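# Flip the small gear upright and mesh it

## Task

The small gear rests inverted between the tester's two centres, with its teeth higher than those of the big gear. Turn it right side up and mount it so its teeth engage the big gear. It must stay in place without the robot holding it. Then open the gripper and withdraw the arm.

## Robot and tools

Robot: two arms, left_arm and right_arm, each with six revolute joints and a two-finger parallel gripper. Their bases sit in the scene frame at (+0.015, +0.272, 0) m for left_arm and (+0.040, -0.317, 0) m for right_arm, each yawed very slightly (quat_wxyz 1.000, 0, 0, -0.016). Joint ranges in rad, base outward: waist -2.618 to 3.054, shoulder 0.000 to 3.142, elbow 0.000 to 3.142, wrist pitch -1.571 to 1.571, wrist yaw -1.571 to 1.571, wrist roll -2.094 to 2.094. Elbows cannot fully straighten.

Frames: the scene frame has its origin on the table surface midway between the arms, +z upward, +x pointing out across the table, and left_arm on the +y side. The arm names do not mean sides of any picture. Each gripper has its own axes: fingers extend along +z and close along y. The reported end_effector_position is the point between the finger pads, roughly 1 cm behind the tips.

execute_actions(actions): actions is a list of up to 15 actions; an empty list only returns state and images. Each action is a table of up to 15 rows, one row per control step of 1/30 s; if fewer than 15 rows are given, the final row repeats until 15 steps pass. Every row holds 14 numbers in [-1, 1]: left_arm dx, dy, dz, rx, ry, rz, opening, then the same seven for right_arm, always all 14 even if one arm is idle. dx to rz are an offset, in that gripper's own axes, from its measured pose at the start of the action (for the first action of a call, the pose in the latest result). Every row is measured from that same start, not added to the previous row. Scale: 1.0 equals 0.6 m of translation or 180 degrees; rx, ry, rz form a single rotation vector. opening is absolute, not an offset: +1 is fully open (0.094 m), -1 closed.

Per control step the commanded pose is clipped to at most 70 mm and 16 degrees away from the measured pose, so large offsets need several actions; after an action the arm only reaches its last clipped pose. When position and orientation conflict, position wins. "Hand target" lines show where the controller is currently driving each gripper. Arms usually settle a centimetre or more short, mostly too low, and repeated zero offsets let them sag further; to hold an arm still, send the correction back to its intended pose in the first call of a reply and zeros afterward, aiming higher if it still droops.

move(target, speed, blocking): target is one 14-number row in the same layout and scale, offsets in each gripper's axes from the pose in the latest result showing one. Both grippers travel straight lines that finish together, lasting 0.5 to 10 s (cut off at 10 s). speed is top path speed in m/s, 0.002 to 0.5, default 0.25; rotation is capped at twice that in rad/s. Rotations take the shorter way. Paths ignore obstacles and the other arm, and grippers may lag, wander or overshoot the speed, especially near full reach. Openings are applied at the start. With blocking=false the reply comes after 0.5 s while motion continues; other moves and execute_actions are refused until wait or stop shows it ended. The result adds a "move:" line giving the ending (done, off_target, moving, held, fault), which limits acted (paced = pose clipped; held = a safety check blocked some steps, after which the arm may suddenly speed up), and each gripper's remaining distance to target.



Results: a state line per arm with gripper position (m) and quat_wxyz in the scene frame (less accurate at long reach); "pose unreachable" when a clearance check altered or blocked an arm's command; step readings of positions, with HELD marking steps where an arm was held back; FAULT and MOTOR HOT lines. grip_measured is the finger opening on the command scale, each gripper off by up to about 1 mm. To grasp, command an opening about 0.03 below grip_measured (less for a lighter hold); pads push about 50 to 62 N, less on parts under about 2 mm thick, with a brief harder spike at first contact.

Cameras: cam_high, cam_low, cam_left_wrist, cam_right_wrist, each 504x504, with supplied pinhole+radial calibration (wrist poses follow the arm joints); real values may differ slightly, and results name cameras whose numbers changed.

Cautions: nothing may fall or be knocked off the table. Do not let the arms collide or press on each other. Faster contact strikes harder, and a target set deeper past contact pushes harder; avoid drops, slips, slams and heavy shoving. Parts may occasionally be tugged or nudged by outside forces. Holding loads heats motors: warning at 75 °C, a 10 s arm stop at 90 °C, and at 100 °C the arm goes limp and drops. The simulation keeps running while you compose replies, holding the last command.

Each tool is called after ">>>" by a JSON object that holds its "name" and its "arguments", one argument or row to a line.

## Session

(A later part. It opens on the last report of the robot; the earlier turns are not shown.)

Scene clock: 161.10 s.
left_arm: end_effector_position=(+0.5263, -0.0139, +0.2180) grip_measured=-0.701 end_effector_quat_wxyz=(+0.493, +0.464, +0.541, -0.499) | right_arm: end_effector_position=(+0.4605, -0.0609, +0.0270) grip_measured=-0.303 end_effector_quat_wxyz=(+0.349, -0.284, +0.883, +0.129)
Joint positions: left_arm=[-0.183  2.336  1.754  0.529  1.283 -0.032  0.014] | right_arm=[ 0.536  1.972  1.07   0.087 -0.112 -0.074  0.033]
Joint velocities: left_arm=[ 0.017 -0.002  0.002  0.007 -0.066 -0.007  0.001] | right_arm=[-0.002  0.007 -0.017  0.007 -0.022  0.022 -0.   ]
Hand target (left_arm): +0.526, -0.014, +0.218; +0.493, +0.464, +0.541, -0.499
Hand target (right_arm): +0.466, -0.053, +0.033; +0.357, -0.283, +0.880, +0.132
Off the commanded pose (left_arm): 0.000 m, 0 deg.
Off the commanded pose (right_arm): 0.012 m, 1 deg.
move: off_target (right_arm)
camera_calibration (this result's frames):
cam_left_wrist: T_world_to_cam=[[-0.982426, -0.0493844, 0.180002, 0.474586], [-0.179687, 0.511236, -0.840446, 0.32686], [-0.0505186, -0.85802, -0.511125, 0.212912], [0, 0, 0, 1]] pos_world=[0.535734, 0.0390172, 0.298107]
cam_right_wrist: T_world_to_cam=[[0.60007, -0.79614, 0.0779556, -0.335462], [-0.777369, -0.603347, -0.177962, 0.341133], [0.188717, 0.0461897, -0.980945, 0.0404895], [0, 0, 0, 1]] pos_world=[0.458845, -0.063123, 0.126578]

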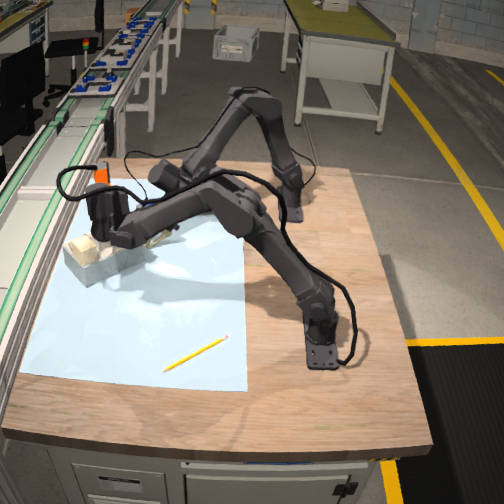

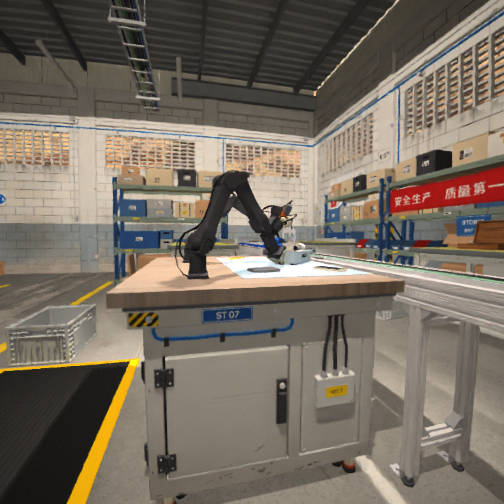

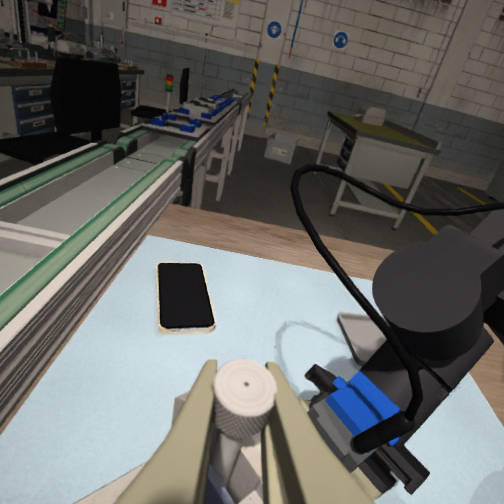

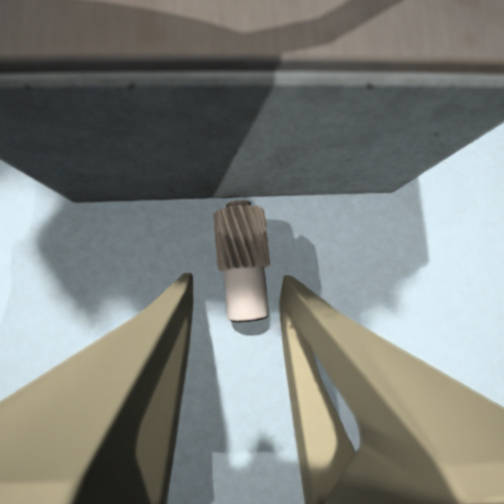

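>>> {"name": "execute_actions", "arguments": {
  "actions": [
    [[0,0,0,0,0,0,-0.8,0,0,0.005,0,0,0,-0.78]],
    [[0,0,0,0,0,0,-0.8,0,0,0,0,0,0,-0.78]]
  ]
}}

>>> {"name": "move", "arguments": {
  "target": [0,0,0,0,0,0,-0.8,0.04,0,-0.078,-0.307,0,-0.32,-0.78],
  "speed": 0.25
}}

Scene clock: 162.37 s.
left_arm: end_effector_position=(+0.5263, -0.0139, +0.2180) grip_measured=-0.701 end_effector_quat_wxyz=(+0.493, +0.464, +0.541, -0.499) | right_arm: end_effector_position=(+0.4608, -0.0609, +0.0271) grip_measured=-0.728 end_effector_quat_wxyz=(+0.350, -0.284, +0.883, +0.129)
Joint positions: left_arm=[-0.183  2.336  1.754  0.529  1.283 -0.032  0.014] | right_arm=[ 0.536  1.972  1.07   0.089 -0.111 -0.073  0.013]
Joint velocities: left_arm=[-0.017 -0.022  0.012  0.037 -0.051 -0.051  0.   ] | right_arm=[-0.012 -0.027  0.002  0.081 -0.037 -0.037  0.   ]
Hand target (left_arm): +0.526, -0.014, +0.218; +0.493, +0.464, +0.541, -0.499
Hand target (right_arm): +0.461, -0.061, +0.027; +0.350, -0.284, +0.883, +0.129
Off the commanded pose (left_arm): 0.000 m, 0 deg.
Off the commanded pose (right_arm): 0.000 m, 0 deg.
Step readings (end_effector_position; steps 1 to 15: 1st action; 16 to 30: 2nd action):
0: left_arm (+0.5263, -0.0139, +0.2180) | right_arm (+0.4605, -0.0609, +0.0270)
1: left_arm (+0.5263, -0.0139, +0.2180) | right_arm (+0.4606, -0.0609, +0.0270)
2: left_arm (+0.5263, -0.0139, +0.2180) | right_arm (+0.4607, -0.0609, +0.0272)
4: left_arm (+0.5263, -0.0139, +0.2180) | right_arm (+0.4608, -0.0609, +0.0271)
8: left_arm (+0.5263, -0.0139, +0.2180) | right_arm (+0.4608, -0.0609, +0.0271)
15: left_arm (+0.5263, -0.0139, +0.2180) | right_arm (+0.4608, -0.0609, +0.0271)
16: left_arm (+0.5263, -0.0139, +0.2180) | right_arm (+0.4608, -0.0609, +0.0271)
17: left_arm (+0.5263, -0.0139, +0.2180) | right_arm (+0.4608, -0.0609, +0.0271)
19: left_arm (+0.5263, -0.0139, +0.2180) | right_arm (+0.4608, -0.0609, +0.0271)
23: left_arm (+0.5263, -0.0139, +0.2180) | right_arm (+0.4608, -0.0609, +0.0271)
30: end_effector_position above
camera_calibration (this result's frames):
cam_left_wrist: T_world_to_cam=[[-0.982426, -0.0493844, 0.180002, 0.474586], [-0.179687, 0.511236, -0.840446, 0.32686], [-0.0505186, -0.85802, -0.511125, 0.212912], [0, 0, 0, 1]] pos_world=[0.535734, 0.0390172, 0.298107]
cam_right_wrist: T_world_to_cam=[[0.598933, -0.797004, 0.0778732, -0.335166], [-0.778043, -0.602173, -0.178986, 0.341766], [0.189546, 0.046612, -0.980765, 0.0402613], [0, 0, 0, 1]] pos_world=[0.459019, -0.0632033, 0.126759]

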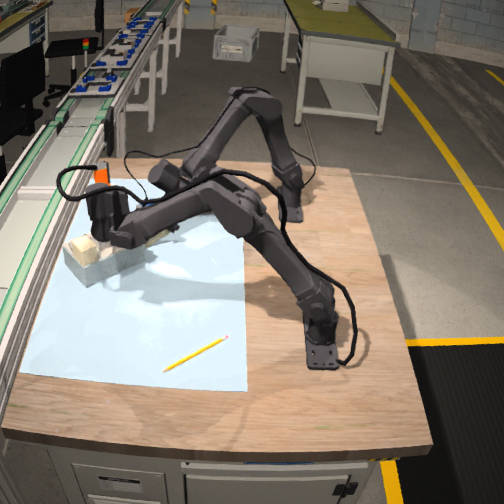

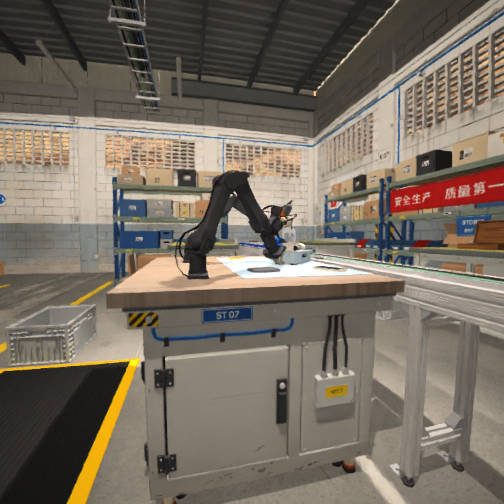

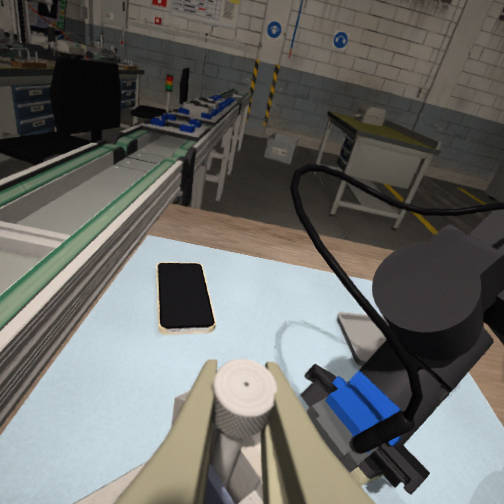

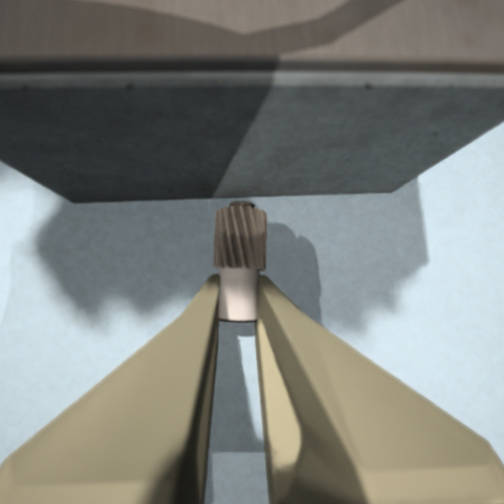

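Scene clock: 165.90 s.
left_arm: end_effector_position=(+0.5263, -0.0139, +0.2180) grip_measured=-0.701 end_effector_quat_wxyz=(+0.493, +0.464, +0.541, -0.499) | right_arm: end_effector_position=(+0.4147, -0.0911, +0.0333) grip_measured=-0.727 end_effector_quat_wxyz=(-0.185, +0.785, -0.492, -0.327)
Joint positions: left_arm=[-0.183  2.336  1.754  0.529  1.283 -0.032  0.014] | right_arm=[ 0.292  2.432  1.947 -1.308 -0.745 -1.848  0.013]
Joint velocities: left_arm=[-0.017 -0.012 -0.017 -0.007  0.007  0.007 -0.   ] | right_arm=[-0.027 -0.022  0.007 -0.022 -0.081 -0.11  -0.001]
Hand target (left_arm): +0.526, -0.014, +0.218; +0.493, +0.464, +0.541, -0.499
Hand target (right_arm): +0.421, -0.092, +0.042; -0.197, +0.784, -0.489, -0.326
Off the commanded pose (left_arm): 0.000 m, 0 deg.
Off the commanded pose (right_arm): 0.013 m, 2 deg.
move: off_target (right_arm)
camera_calibration (this result's frames):
cam_left_wrist: T_world_to_cam=[[-0.982426, -0.0493844, 0.180002, 0.474586], [-0.179687, 0.511236, -0.840446, 0.32686], [-0.0505186, -0.85802, -0.511125, 0.212912], [0, 0, 0, 1]] pos_world=[0.535734, 0.0390172, 0.298107]
cam_right_wrist: T_world_to_cam=[[0.887426, 0.454518, 0.0767406, -0.337683], [0.460612, -0.868011, -0.185457, -0.248765], [-0.0176821, 0.199927, -0.979651, 0.156294], [0, 0, 0, 1]] pos_world=[0.417016, -0.0936948, 0.132892]

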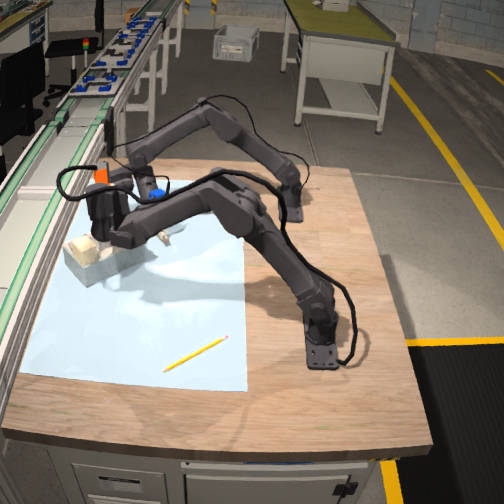

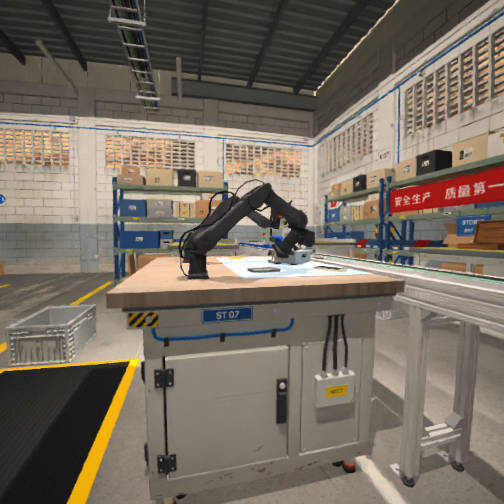

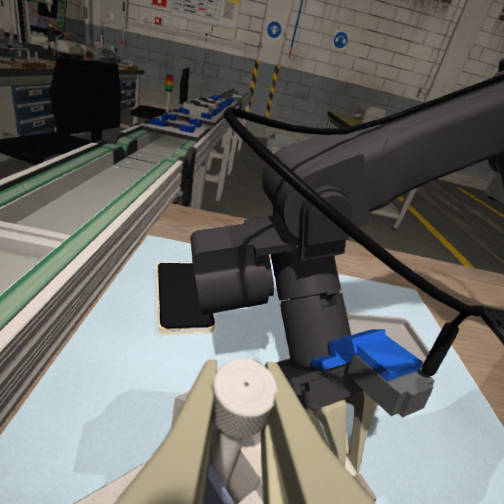

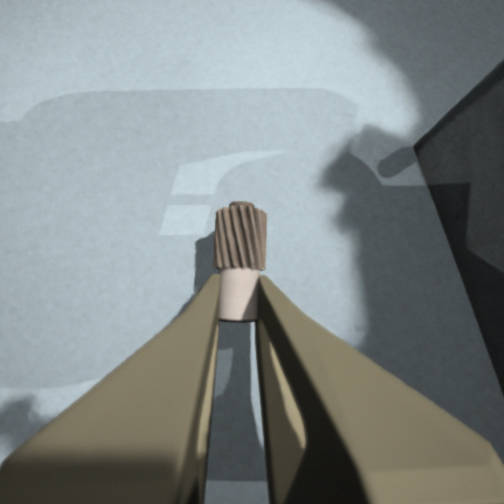

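>>> {"name": "execute_actions", "arguments": {
  "actions": [
    [[0,0,0,0,0,0,-0.8,0.008,0,0.008,0,0,0,-0.78]],
    [[0,0,0,0,0,0,-0.8,0,0,0,0,0,0,-0.4]]
  ]
}}

>>> {"name": "move", "arguments": {
  "target": [0,0,0,0,0,0,-0.8,-0.075,0,-0.025,0,0.245,0,-0.4],
  "speed": 0.3
}}

>>> {"name": "move", "arguments": {
  "target": [0,0,0,0,0,0,-0.8,0,0,-0.015,0,0,0.5,-0.4],
  "speed": 0.5
}}

>>> {"name": "move", "arguments": {
  "target": [0,0,0,0,0,0,-0.8,0,0,-0.015,0,0,0.5,-0.4],
  "speed": 0.5
}}

Scene clock: 167.23 s.
left_arm: end_effector_position=(+0.5263, -0.0139, +0.2180) grip_measured=-0.701 end_effector_quat_wxyz=(+0.493, +0.464, +0.541, -0.499) | right_arm: end_effector_position=(+0.4185, -0.0929, +0.0300) grip_measured=-0.403 end_effector_quat_wxyz=(-0.185, +0.792, -0.490, -0.315)
Joint positions: left_arm=[-0.183  2.336  1.754  0.529  1.283 -0.032  0.014] | right_arm=[ 0.292  2.432  1.947 -1.289 -0.724 -1.85   0.028]
Joint velocities: left_arm=[-0.002  0.007 -0.002  0.066 -0.007 -0.022  0.   ] | right_arm=[ 0.002 -0.017  0.017  0.022  0.007  0.066 -0.001]
Hand target (left_arm): +0.526, -0.014, +0.218; +0.493, +0.464, +0.541, -0.499
Hand target (right_arm): +0.418, -0.092, +0.031; -0.187, +0.791, -0.489, -0.317
Off the commanded pose (left_arm): 0.000 m, 0 deg.
Off the commanded pose (right_arm): 0.001 m, 0 deg.
Step readings (end_effector_position; steps 1 to 15: 1st action; 16 to 30: 2nd action):
0: left_arm (+0.5263, -0.0139, +0.2180) | right_arm (+0.4142, -0.0913, +0.0334)
1: left_arm (+0.5263, -0.0139, +0.2180) | right_arm (+0.4145, -0.0914, +0.0331)
2: left_arm (+0.5263, -0.0139, +0.2180) | right_arm (+0.4152, -0.0915, +0.0326)
4: left_arm (+0.5263, -0.0139, +0.2180) | right_arm (+0.4165, -0.0917, +0.0319)
8: left_arm (+0.5263, -0.0139, +0.2180) | right_arm (+0.4178, -0.0919, +0.0312)
15: left_arm (+0.5263, -0.0139, +0.2180) | right_arm (+0.4184, -0.0920, +0.0308)
16: left_arm (+0.5263, -0.0139, +0.2180) | right_arm (+0.4185, -0.0922, +0.0307)
17: left_arm (+0.5263, -0.0139, +0.2180) | right_arm (+0.4185, -0.0924, +0.0305)
19: left_arm (+0.5263, -0.0139, +0.2180) | right_arm (+0.4185, -0.0926, +0.0303)
23: left_arm (+0.5263, -0.0139, +0.2180) | right_arm (+0.4185, -0.0928, +0.0301)
30: end_effector_position above
camera_calibration (this result's frames):
cam_left_wrist: T_world_to_cam=[[-0.982426, -0.0493844, 0.180002, 0.474586], [-0.179687, 0.511236, -0.840446, 0.32686], [-0.0505186, -0.85802, -0.511125, 0.212912], [0, 0, 0, 1]] pos_world=[0.535734, 0.0390172, 0.298107]
cam_right_wrist: T_world_to_cam=[[0.88251, 0.461112, 0.092475, -0.337815], [0.470258, -0.867629, -0.161486, -0.257469], [0.00577096, 0.186, -0.982533, 0.142504], [0, 0, 0, 1]] pos_world=[0.41838, -0.0941228, 0.129677]

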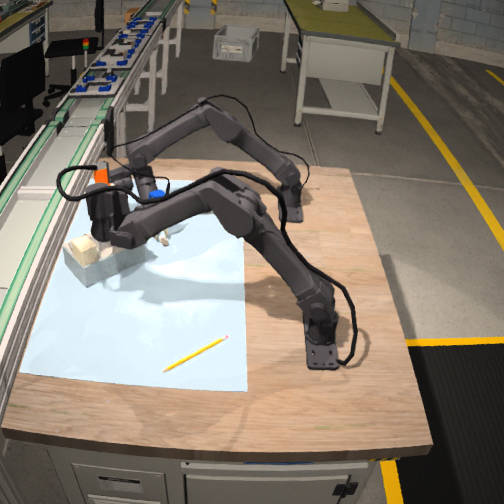

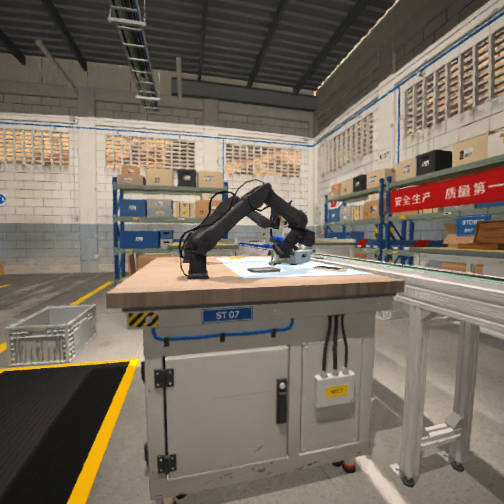

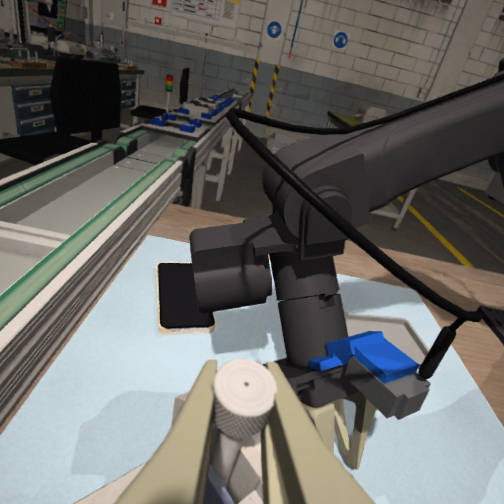

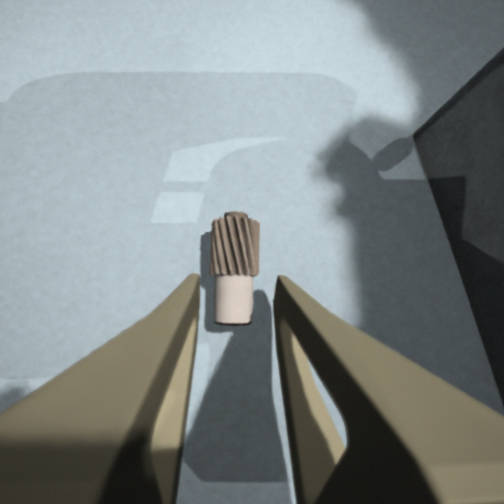

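Scene clock: 169.20 s.
left_arm: end_effector_position=(+0.5263, -0.0139, +0.2180) grip_measured=-0.701 end_effector_quat_wxyz=(+0.493, +0.464, +0.541, -0.499) | right_arm: end_effector_position=(+0.4055, -0.0746, +0.0631) grip_measured=-0.403 end_effector_quat_wxyz=(+0.016, +0.853, -0.522, -0.003)
Joint positions: left_arm=[-0.183  2.336  1.754  0.529  1.283 -0.032  0.014] | right_arm=[ 0.618  2.293  2.031 -1.341  0.009 -1.457  0.028]
Joint velocities: left_arm=[ 0.007  0.002 -0.007 -0.007 -0.007  0.037 -0.001] | right_arm=[ 0.002 -0.007 -0.007  0.022 -0.051  0.037  0.001]
Hand target (left_arm): +0.526, -0.014, +0.218; +0.493, +0.464, +0.541, -0.499
Hand target (right_arm): +0.409, -0.072, +0.073; +0.008, +0.851, -0.524, +0.004
Off the commanded pose (left_arm): 0.000 m, 0 deg.
Off the commanded pose (right_arm): 0.009 m, 1 deg.
move: done
camera_calibration (this result's frames):
cam_left_wrist: T_world_to_cam=[[-0.982426, -0.0493844, 0.180002, 0.474586], [-0.179687, 0.511236, -0.840446, 0.32686], [-0.0505186, -0.85802, -0.511125, 0.212912], [0, 0, 0, 1]] pos_world=[0.535734, 0.0390172, 0.298107]
cam_right_wrist: T_world_to_cam=[[0.84851, 0.527712, 0.0393774, -0.315721], [0.418212, -0.714315, 0.561117, -0.243108], [0.324236, -0.459646, -0.826799, -0.0154758], [0, 0, 0, 1]] pos_world=[0.374581, -0.0141591, 0.136049]

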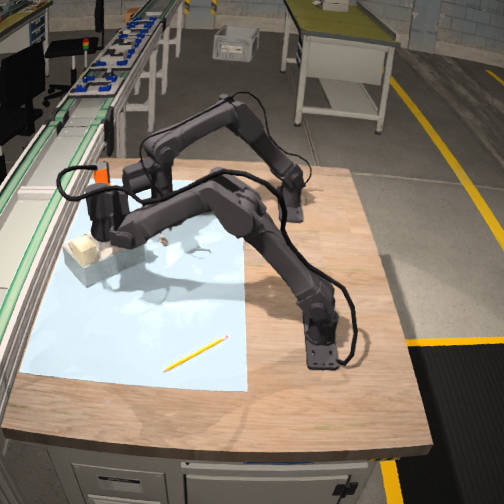

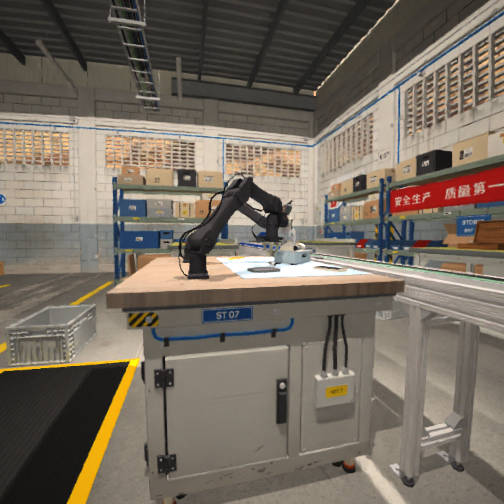

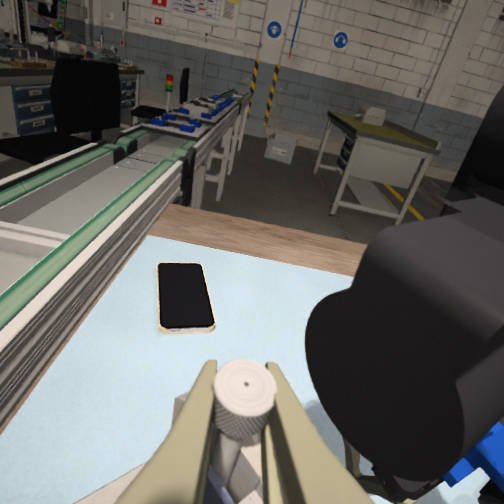

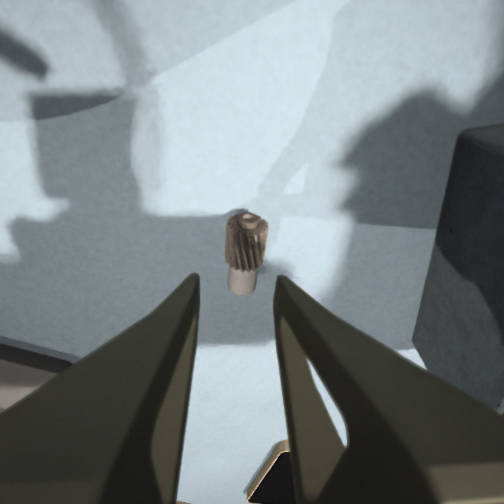

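Scene clock: 171.53 s.
left_arm: end_effector_position=(+0.5263, -0.0139, +0.2180) grip_measured=-0.701 end_effector_quat_wxyz=(+0.493, +0.464, +0.541, -0.499) | right_arm: end_effector_position=(+0.4005, -0.0779, +0.0633) grip_measured=-0.403 end_effector_quat_wxyz=(-0.025, -0.240, +0.970, -0.014)
Joint positions: left_arm=[-0.183  2.336  1.754  0.529  1.283 -0.032  0.014] | right_arm=[ 0.618  2.293  2.031 -1.365  0.009  0.102  0.028]
Joint velocities: left_arm=[-0.017  0.002  0.007  0.051  0.007 -0.051 -0.001] | right_arm=[-0.022 -0.002  0.012  0.022 -0.007  0.11   0.001]
Hand target (left_arm): +0.526, -0.014, +0.218; +0.493, +0.464, +0.541, -0.499
Hand target (right_arm): +0.406, -0.074, +0.072; -0.013, -0.235, +0.972, -0.009
Off the commanded pose (left_arm): 0.000 m, 0 deg.
Off the commanded pose (right_arm): 0.011 m, 2 deg.
move: off_target (right_arm)
camera_calibration (this result's frames):
cam_left_wrist: T_world_to_cam=[[-0.982426, -0.0493844, 0.180002, 0.474586], [-0.179687, 0.511236, -0.840446, 0.32686], [-0.0505186, -0.85802, -0.511125, 0.212912], [0, 0, 0, 1]] pos_world=[0.535734, 0.0390172, 0.298107]
cam_right_wrist: T_world_to_cam=[[0.540071, -0.837773, 0.0803785, -0.295162], [-0.699311, -0.393561, 0.596719, 0.226758], [-0.468281, -0.37848, -0.798415, 0.306765], [0, 0, 0, 1]] pos_world=[0.461635, -0.0419314, 0.13334]

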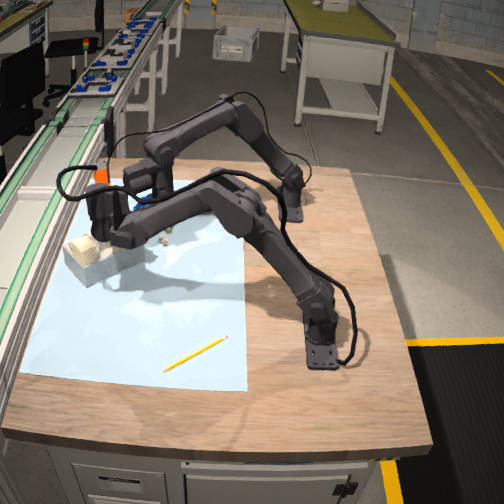

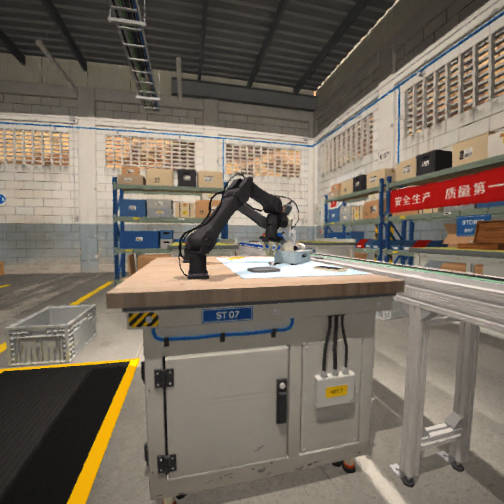

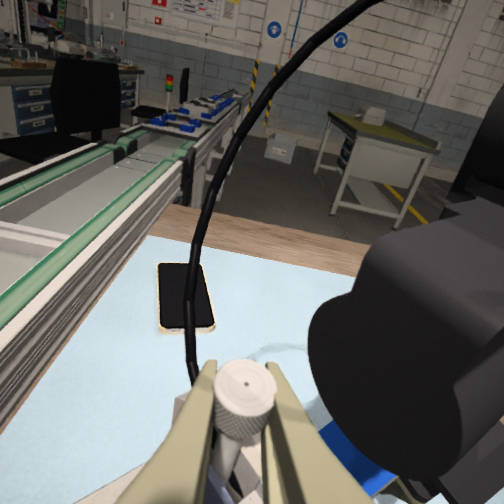

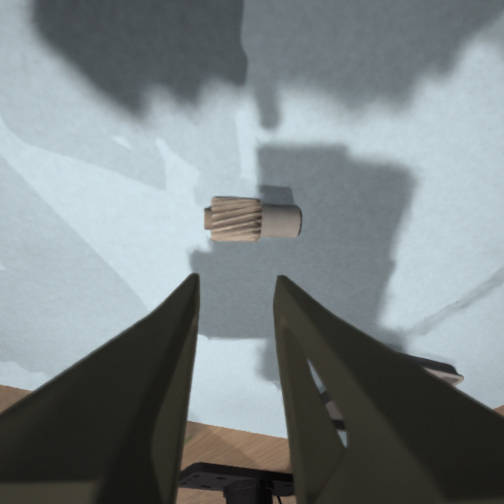

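Scene clock: 173.87 s.
left_arm: end_effector_position=(+0.5263, -0.0139, +0.2180) grip_measured=-0.701 end_effector_quat_wxyz=(+0.493, +0.464, +0.541, -0.499) | right_arm: end_effector_position=(+0.3963, -0.0802, +0.0636) grip_measured=-0.403 end_effector_quat_wxyz=(-0.013, +0.511, +0.859, -0.035)
Joint positions: left_arm=[-0.183  2.336  1.754  0.529  1.283 -0.032  0.014] | right_arm=[ 0.618  2.293  2.031 -1.384  0.007  1.66   0.028]
Joint velocities: left_arm=[-0.007  0.002 -0.002 -0.066 -0.051  0.081 -0.   ] | right_arm=[ 0.007 -0.012 -0.012  0.022  0.022  0.051 -0.   ]
Hand target (left_arm): +0.526, -0.014, +0.218; +0.493, +0.464, +0.541, -0.499
Hand target (right_arm): +0.401, -0.078, +0.072; -0.008, +0.516, +0.856, -0.027
Off the commanded pose (left_arm): 0.000 m, 0 deg.
Off the commanded pose (right_arm): 0.010 m, 1 deg.
move: done
camera_calibration (this result's frames):
cam_left_wrist: T_world_to_cam=[[-0.982426, -0.0493844, 0.180002, 0.474586], [-0.179687, 0.511236, -0.840446, 0.32686], [-0.0505186, -0.85802, -0.511125, 0.212912], [0, 0, 0, 1]] pos_world=[0.535734, 0.0390172, 0.298107]
cam_right_wrist: T_world_to_cam=[[-0.827567, -0.542323, 0.144981, 0.266677], [-0.392387, 0.743526, 0.541481, 0.195772], [-0.401455, 0.391223, -0.828117, 0.341289], [0, 0, 0, 1]] pos_world=[0.434523, -0.134457, 0.137957]

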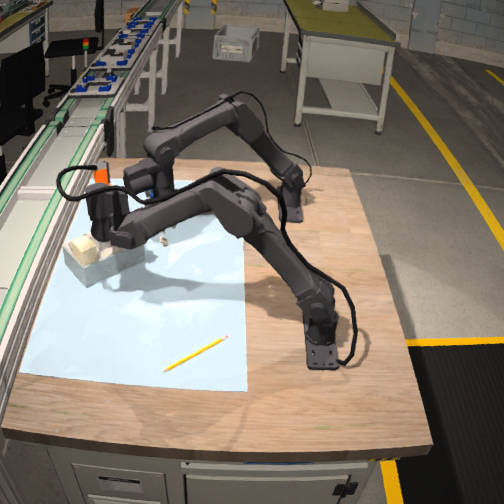

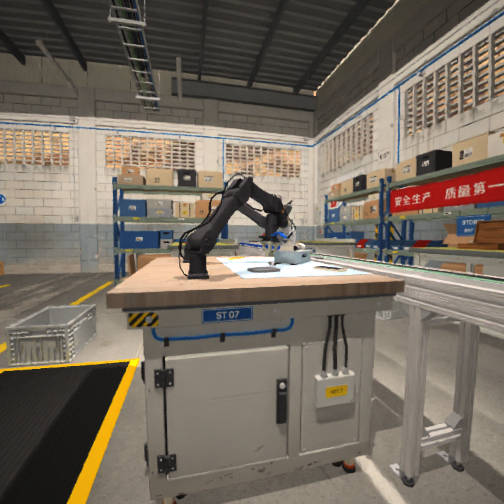

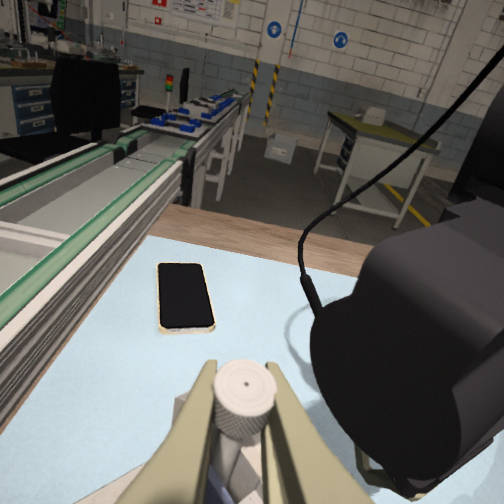

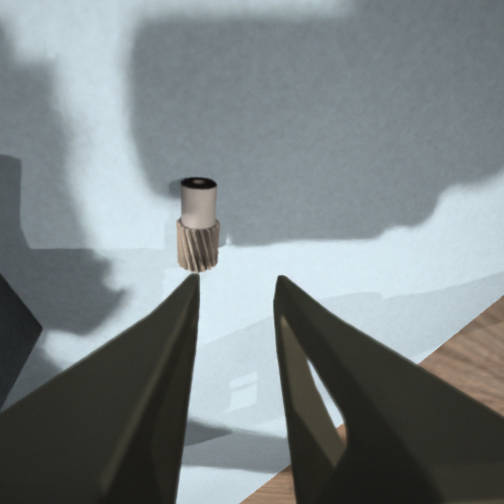

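>>> {"name": "move", "arguments": {
  "target": [0,0,0,0,0,0,-0.8,0,0.03,0.03,-0.03,0,0,-0.4],
  "speed": 0.08
}}

Scene clock: 175.13 s.
left_arm: end_effector_position=(+0.5263, -0.0139, +0.2180) grip_measured=-0.701 end_effector_quat_wxyz=(+0.493, +0.464, +0.541, -0.499) | right_arm: end_effector_position=(+0.4100, -0.0710, +0.0367) grip_measured=-0.403 end_effector_quat_wxyz=(+0.003, +0.512, +0.859, -0.002)
Joint positions: left_arm=[-0.183  2.336  1.754  0.529  1.283 -0.032  0.014] | right_arm=[ 0.618  2.293  1.927 -1.206  0.007  1.661  0.028]
Joint velocities: left_arm=[-0.012 -0.022 -0.002 -0.022 -0.007  0.007  0.   ] | right_arm=[ 0.017 -0.002  0.007  0.081  0.022  0.037  0.   ]
Hand target (left_arm): +0.526, -0.014, +0.218; +0.493, +0.464, +0.541, -0.499
Hand target (right_arm): +0.411, -0.072, +0.044; +0.011, +0.511, +0.860, +0.005
Off the commanded pose (left_arm): 0.000 m, 0 deg.
Off the commanded pose (right_arm): 0.008 m, 1 deg.
move: done
camera_calibration (this result's frames):
cam_left_wrist: T_world_to_cam=[[-0.982426, -0.0493844, 0.180002, 0.474586], [-0.179687, 0.511236, -0.840446, 0.32686], [-0.0505186, -0.85802, -0.511125, 0.212912], [0, 0, 0, 1]] pos_world=[0.535734, 0.0390172, 0.298107]
cam_right_wrist: T_world_to_cam=[[-0.835093, -0.545503, 0.0710382, 0.29253], [-0.42499, 0.721748, 0.546318, 0.220571], [-0.34929, 0.426036, -0.83456, 0.302277], [0, 0, 0, 1]] pos_world=[0.443612, -0.128402, 0.110985]

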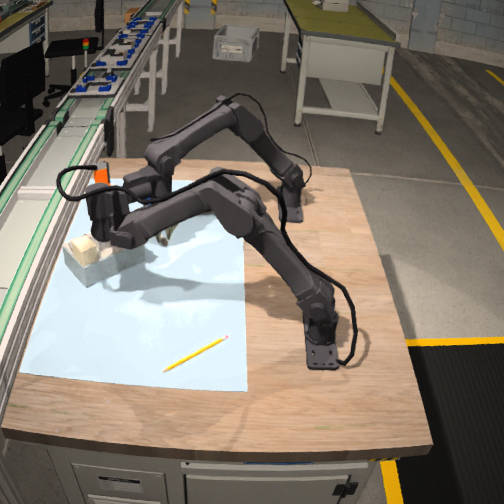

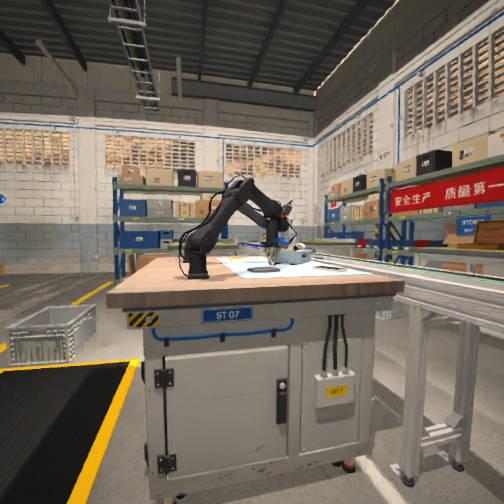

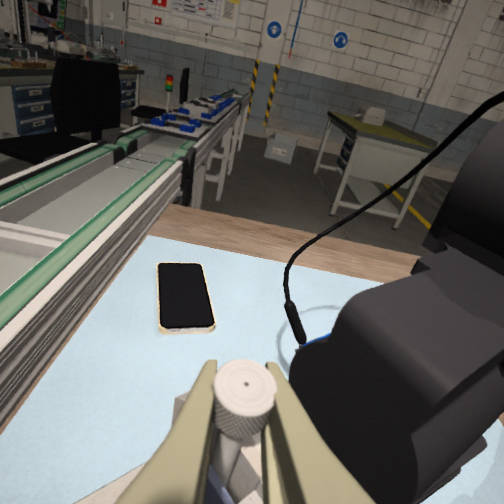

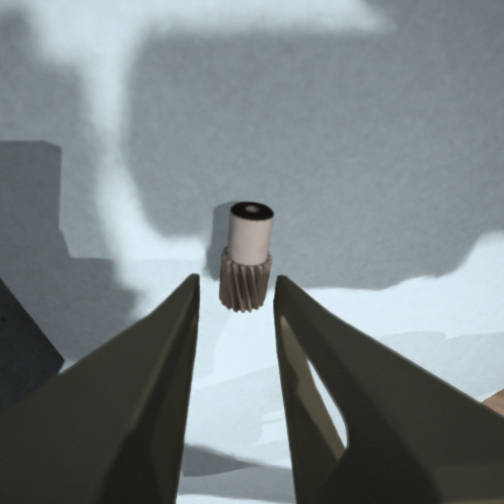

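>>> {"name": "move", "arguments": {
  "target": [0,0,0,0,0,0,-0.8,0,-0.004,0.022,0,0,0,-0.35],
  "speed": 0.04
}}

>>> {"name": "execute_actions", "arguments": {
  "actions": [
    [[0,0,0,0,0,0,-0.8,0,0,0,0,0,0,-0.78]],
    [[0,0,0,0,0,0,-0.8,0,0,0,0,0,0,-0.78]]
  ]
}}

Scene clock: 176.07 s.
left_arm: end_effector_position=(+0.5263, -0.0139, +0.2180) grip_measured=-0.701 end_effector_quat_wxyz=(+0.493, +0.464, +0.541, -0.499) | right_arm: end_effector_position=(+0.4091, -0.0716, +0.0261) grip_measured=-0.353 end_effector_quat_wxyz=(+0.003, +0.512, +0.859, -0.001)
Joint positions: left_arm=[-0.183  2.336  1.754  0.529  1.283 -0.032  0.014] | right_arm=[ 0.618  2.293  1.885 -1.161  0.007  1.661  0.03 ]
Joint velocities: left_arm=[-0.012 -0.012 -0.007 -0.007  0.022 -0.066  0.   ] | right_arm=[ 0.002  0.007 -0.017  0.022 -0.007  0.007 -0.001]
Hand target (left_arm): +0.526, -0.014, +0.218; +0.493, +0.464, +0.541, -0.499
Hand target (right_arm): +0.408, -0.072, +0.024; +0.003, +0.512, +0.859, -0.002
Off the commanded pose (left_arm): 0.000 m, 0 deg.
Off the commanded pose (right_arm): 0.003 m, 0 deg.
move: done
camera_calibration (this result's frames):
cam_left_wrist: T_world_to_cam=[[-0.982426, -0.0493844, 0.180002, 0.474586], [-0.179687, 0.511236, -0.840446, 0.32686], [-0.0505186, -0.85802, -0.511125, 0.212912], [0, 0, 0, 1]] pos_world=[0.535734, 0.0390172, 0.298107]
cam_right_wrist: T_world_to_cam=[[-0.835204, -0.545577, 0.0691356, 0.292278], [-0.425857, 0.721171, 0.546405, 0.226757], [-0.347964, 0.426918, -0.834663, 0.292843], [0, 0, 0, 1]] pos_world=[0.442577, -0.129091, 0.100317]

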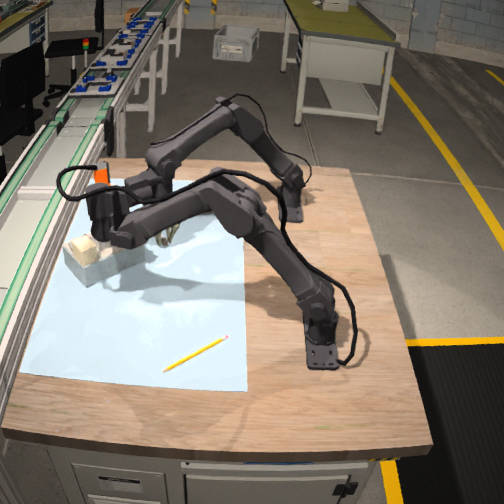

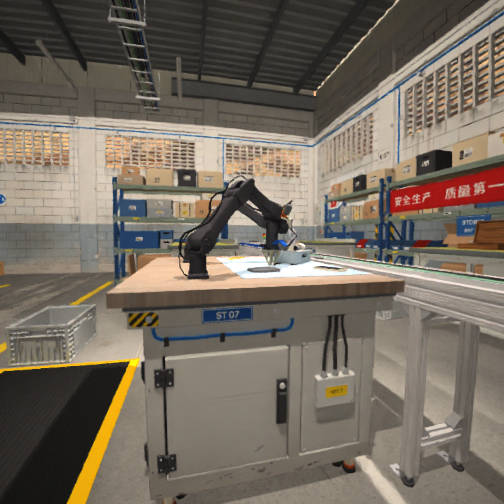

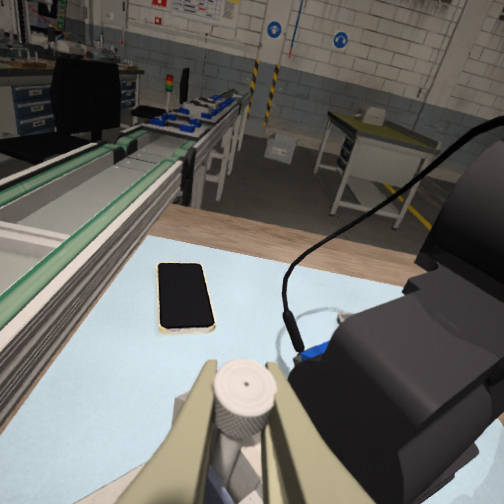

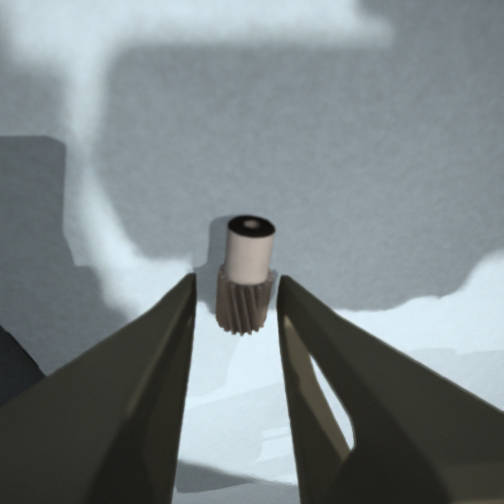

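Scene clock: 177.07 s.
left_arm: end_effector_position=(+0.5263, -0.0139, +0.2180) grip_measured=-0.701 end_effector_quat_wxyz=(+0.493, +0.464, +0.541, -0.499) | right_arm: end_effector_position=(+0.4091, -0.0716, +0.0261) grip_measured=-0.628 end_effector_quat_wxyz=(+0.003, +0.512, +0.859, -0.001)
Joint positions: left_arm=[-0.183  2.336  1.754  0.529  1.283 -0.032  0.014] | right_arm=[ 0.618  2.293  1.885 -1.161  0.007  1.662  0.017]
Joint velocities: left_arm=[ 0.012 -0.007 -0.007 -0.095  0.037 -0.051 -0.001] | right_arm=[-0.037 -0.002  0.022 -0.051 -0.007 -0.022 -0.001]
Hand target (left_arm): +0.526, -0.014, +0.218; +0.493, +0.464, +0.541, -0.499
Hand target (right_arm): +0.409, -0.072, +0.026; +0.003, +0.512, +0.859, -0.001
Off the commanded pose (left_arm): 0.000 m, 0 deg.
Off the commanded pose (right_arm): 0.000 m, 0 deg.
Step readings (end_effector_position; steps 1 to 15: 1st action; 16 to 30: 2nd action):
0: left_arm (+0.5263, -0.0139, +0.2180) | right_arm (+0.4091, -0.0716, +0.0261)
1: left_arm (+0.5263, -0.0139, +0.2180) | right_arm (+0.4092, -0.0716, +0.0261)
2: left_arm (+0.5263, -0.0139, +0.2180) | right_arm (+0.4091, -0.0716, +0.0261)
4: left_arm (+0.5263, -0.0139, +0.2180) | right_arm (+0.4091, -0.0716, +0.0261)
8: left_arm (+0.5263, -0.0139, +0.2180) | right_arm (+0.4091, -0.0716, +0.0261)
15: left_arm (+0.5263, -0.0139, +0.2180) | right_arm (+0.4091, -0.0716, +0.0261)
16: left_arm (+0.5263, -0.0139, +0.2180) | right_arm (+0.4091, -0.0716, +0.0261)
17: left_arm (+0.5263, -0.0139, +0.2180) | right_arm (+0.4091, -0.0716, +0.0261)
19: left_arm (+0.5263, -0.0139, +0.2180) | right_arm (+0.4091, -0.0716, +0.0261)
23: left_arm (+0.5263, -0.0139, +0.2180) | right_arm (+0.4091, -0.0716, +0.0261)
30: end_effector_position above
camera_calibration (this result's frames):
cam_left_wrist: T_world_to_cam=[[-0.982426, -0.0493844, 0.180002, 0.474586], [-0.179687, 0.511236, -0.840446, 0.32686], [-0.0505186, -0.85802, -0.511125, 0.212912], [0, 0, 0, 1]] pos_world=[0.535734, 0.0390172, 0.298107]
cam_right_wrist: T_world_to_cam=[[-0.835413, -0.545258, 0.0691331, 0.292386], [-0.425583, 0.721332, 0.546406, 0.226657], [-0.3478, 0.427052, -0.834663, 0.292786], [0, 0, 0, 1]] pos_world=[0.442555, -0.129104, 0.100317]

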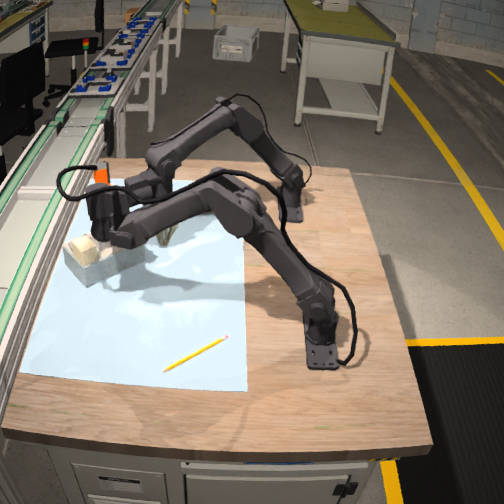

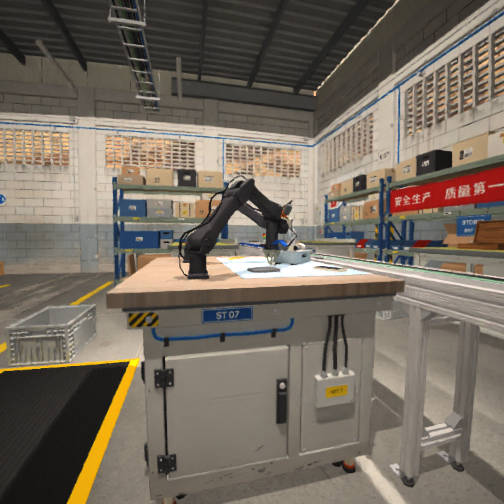

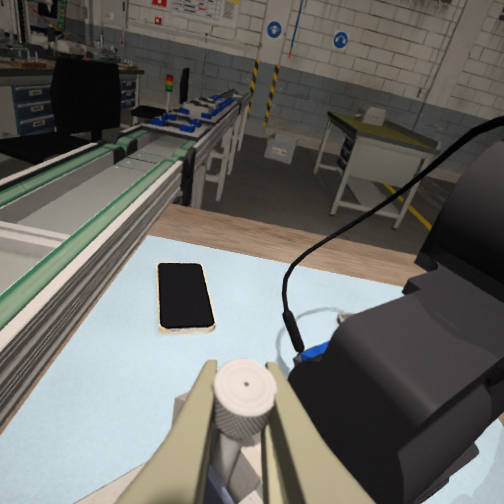

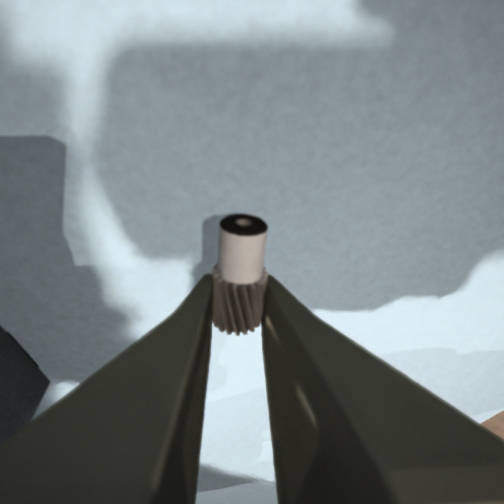

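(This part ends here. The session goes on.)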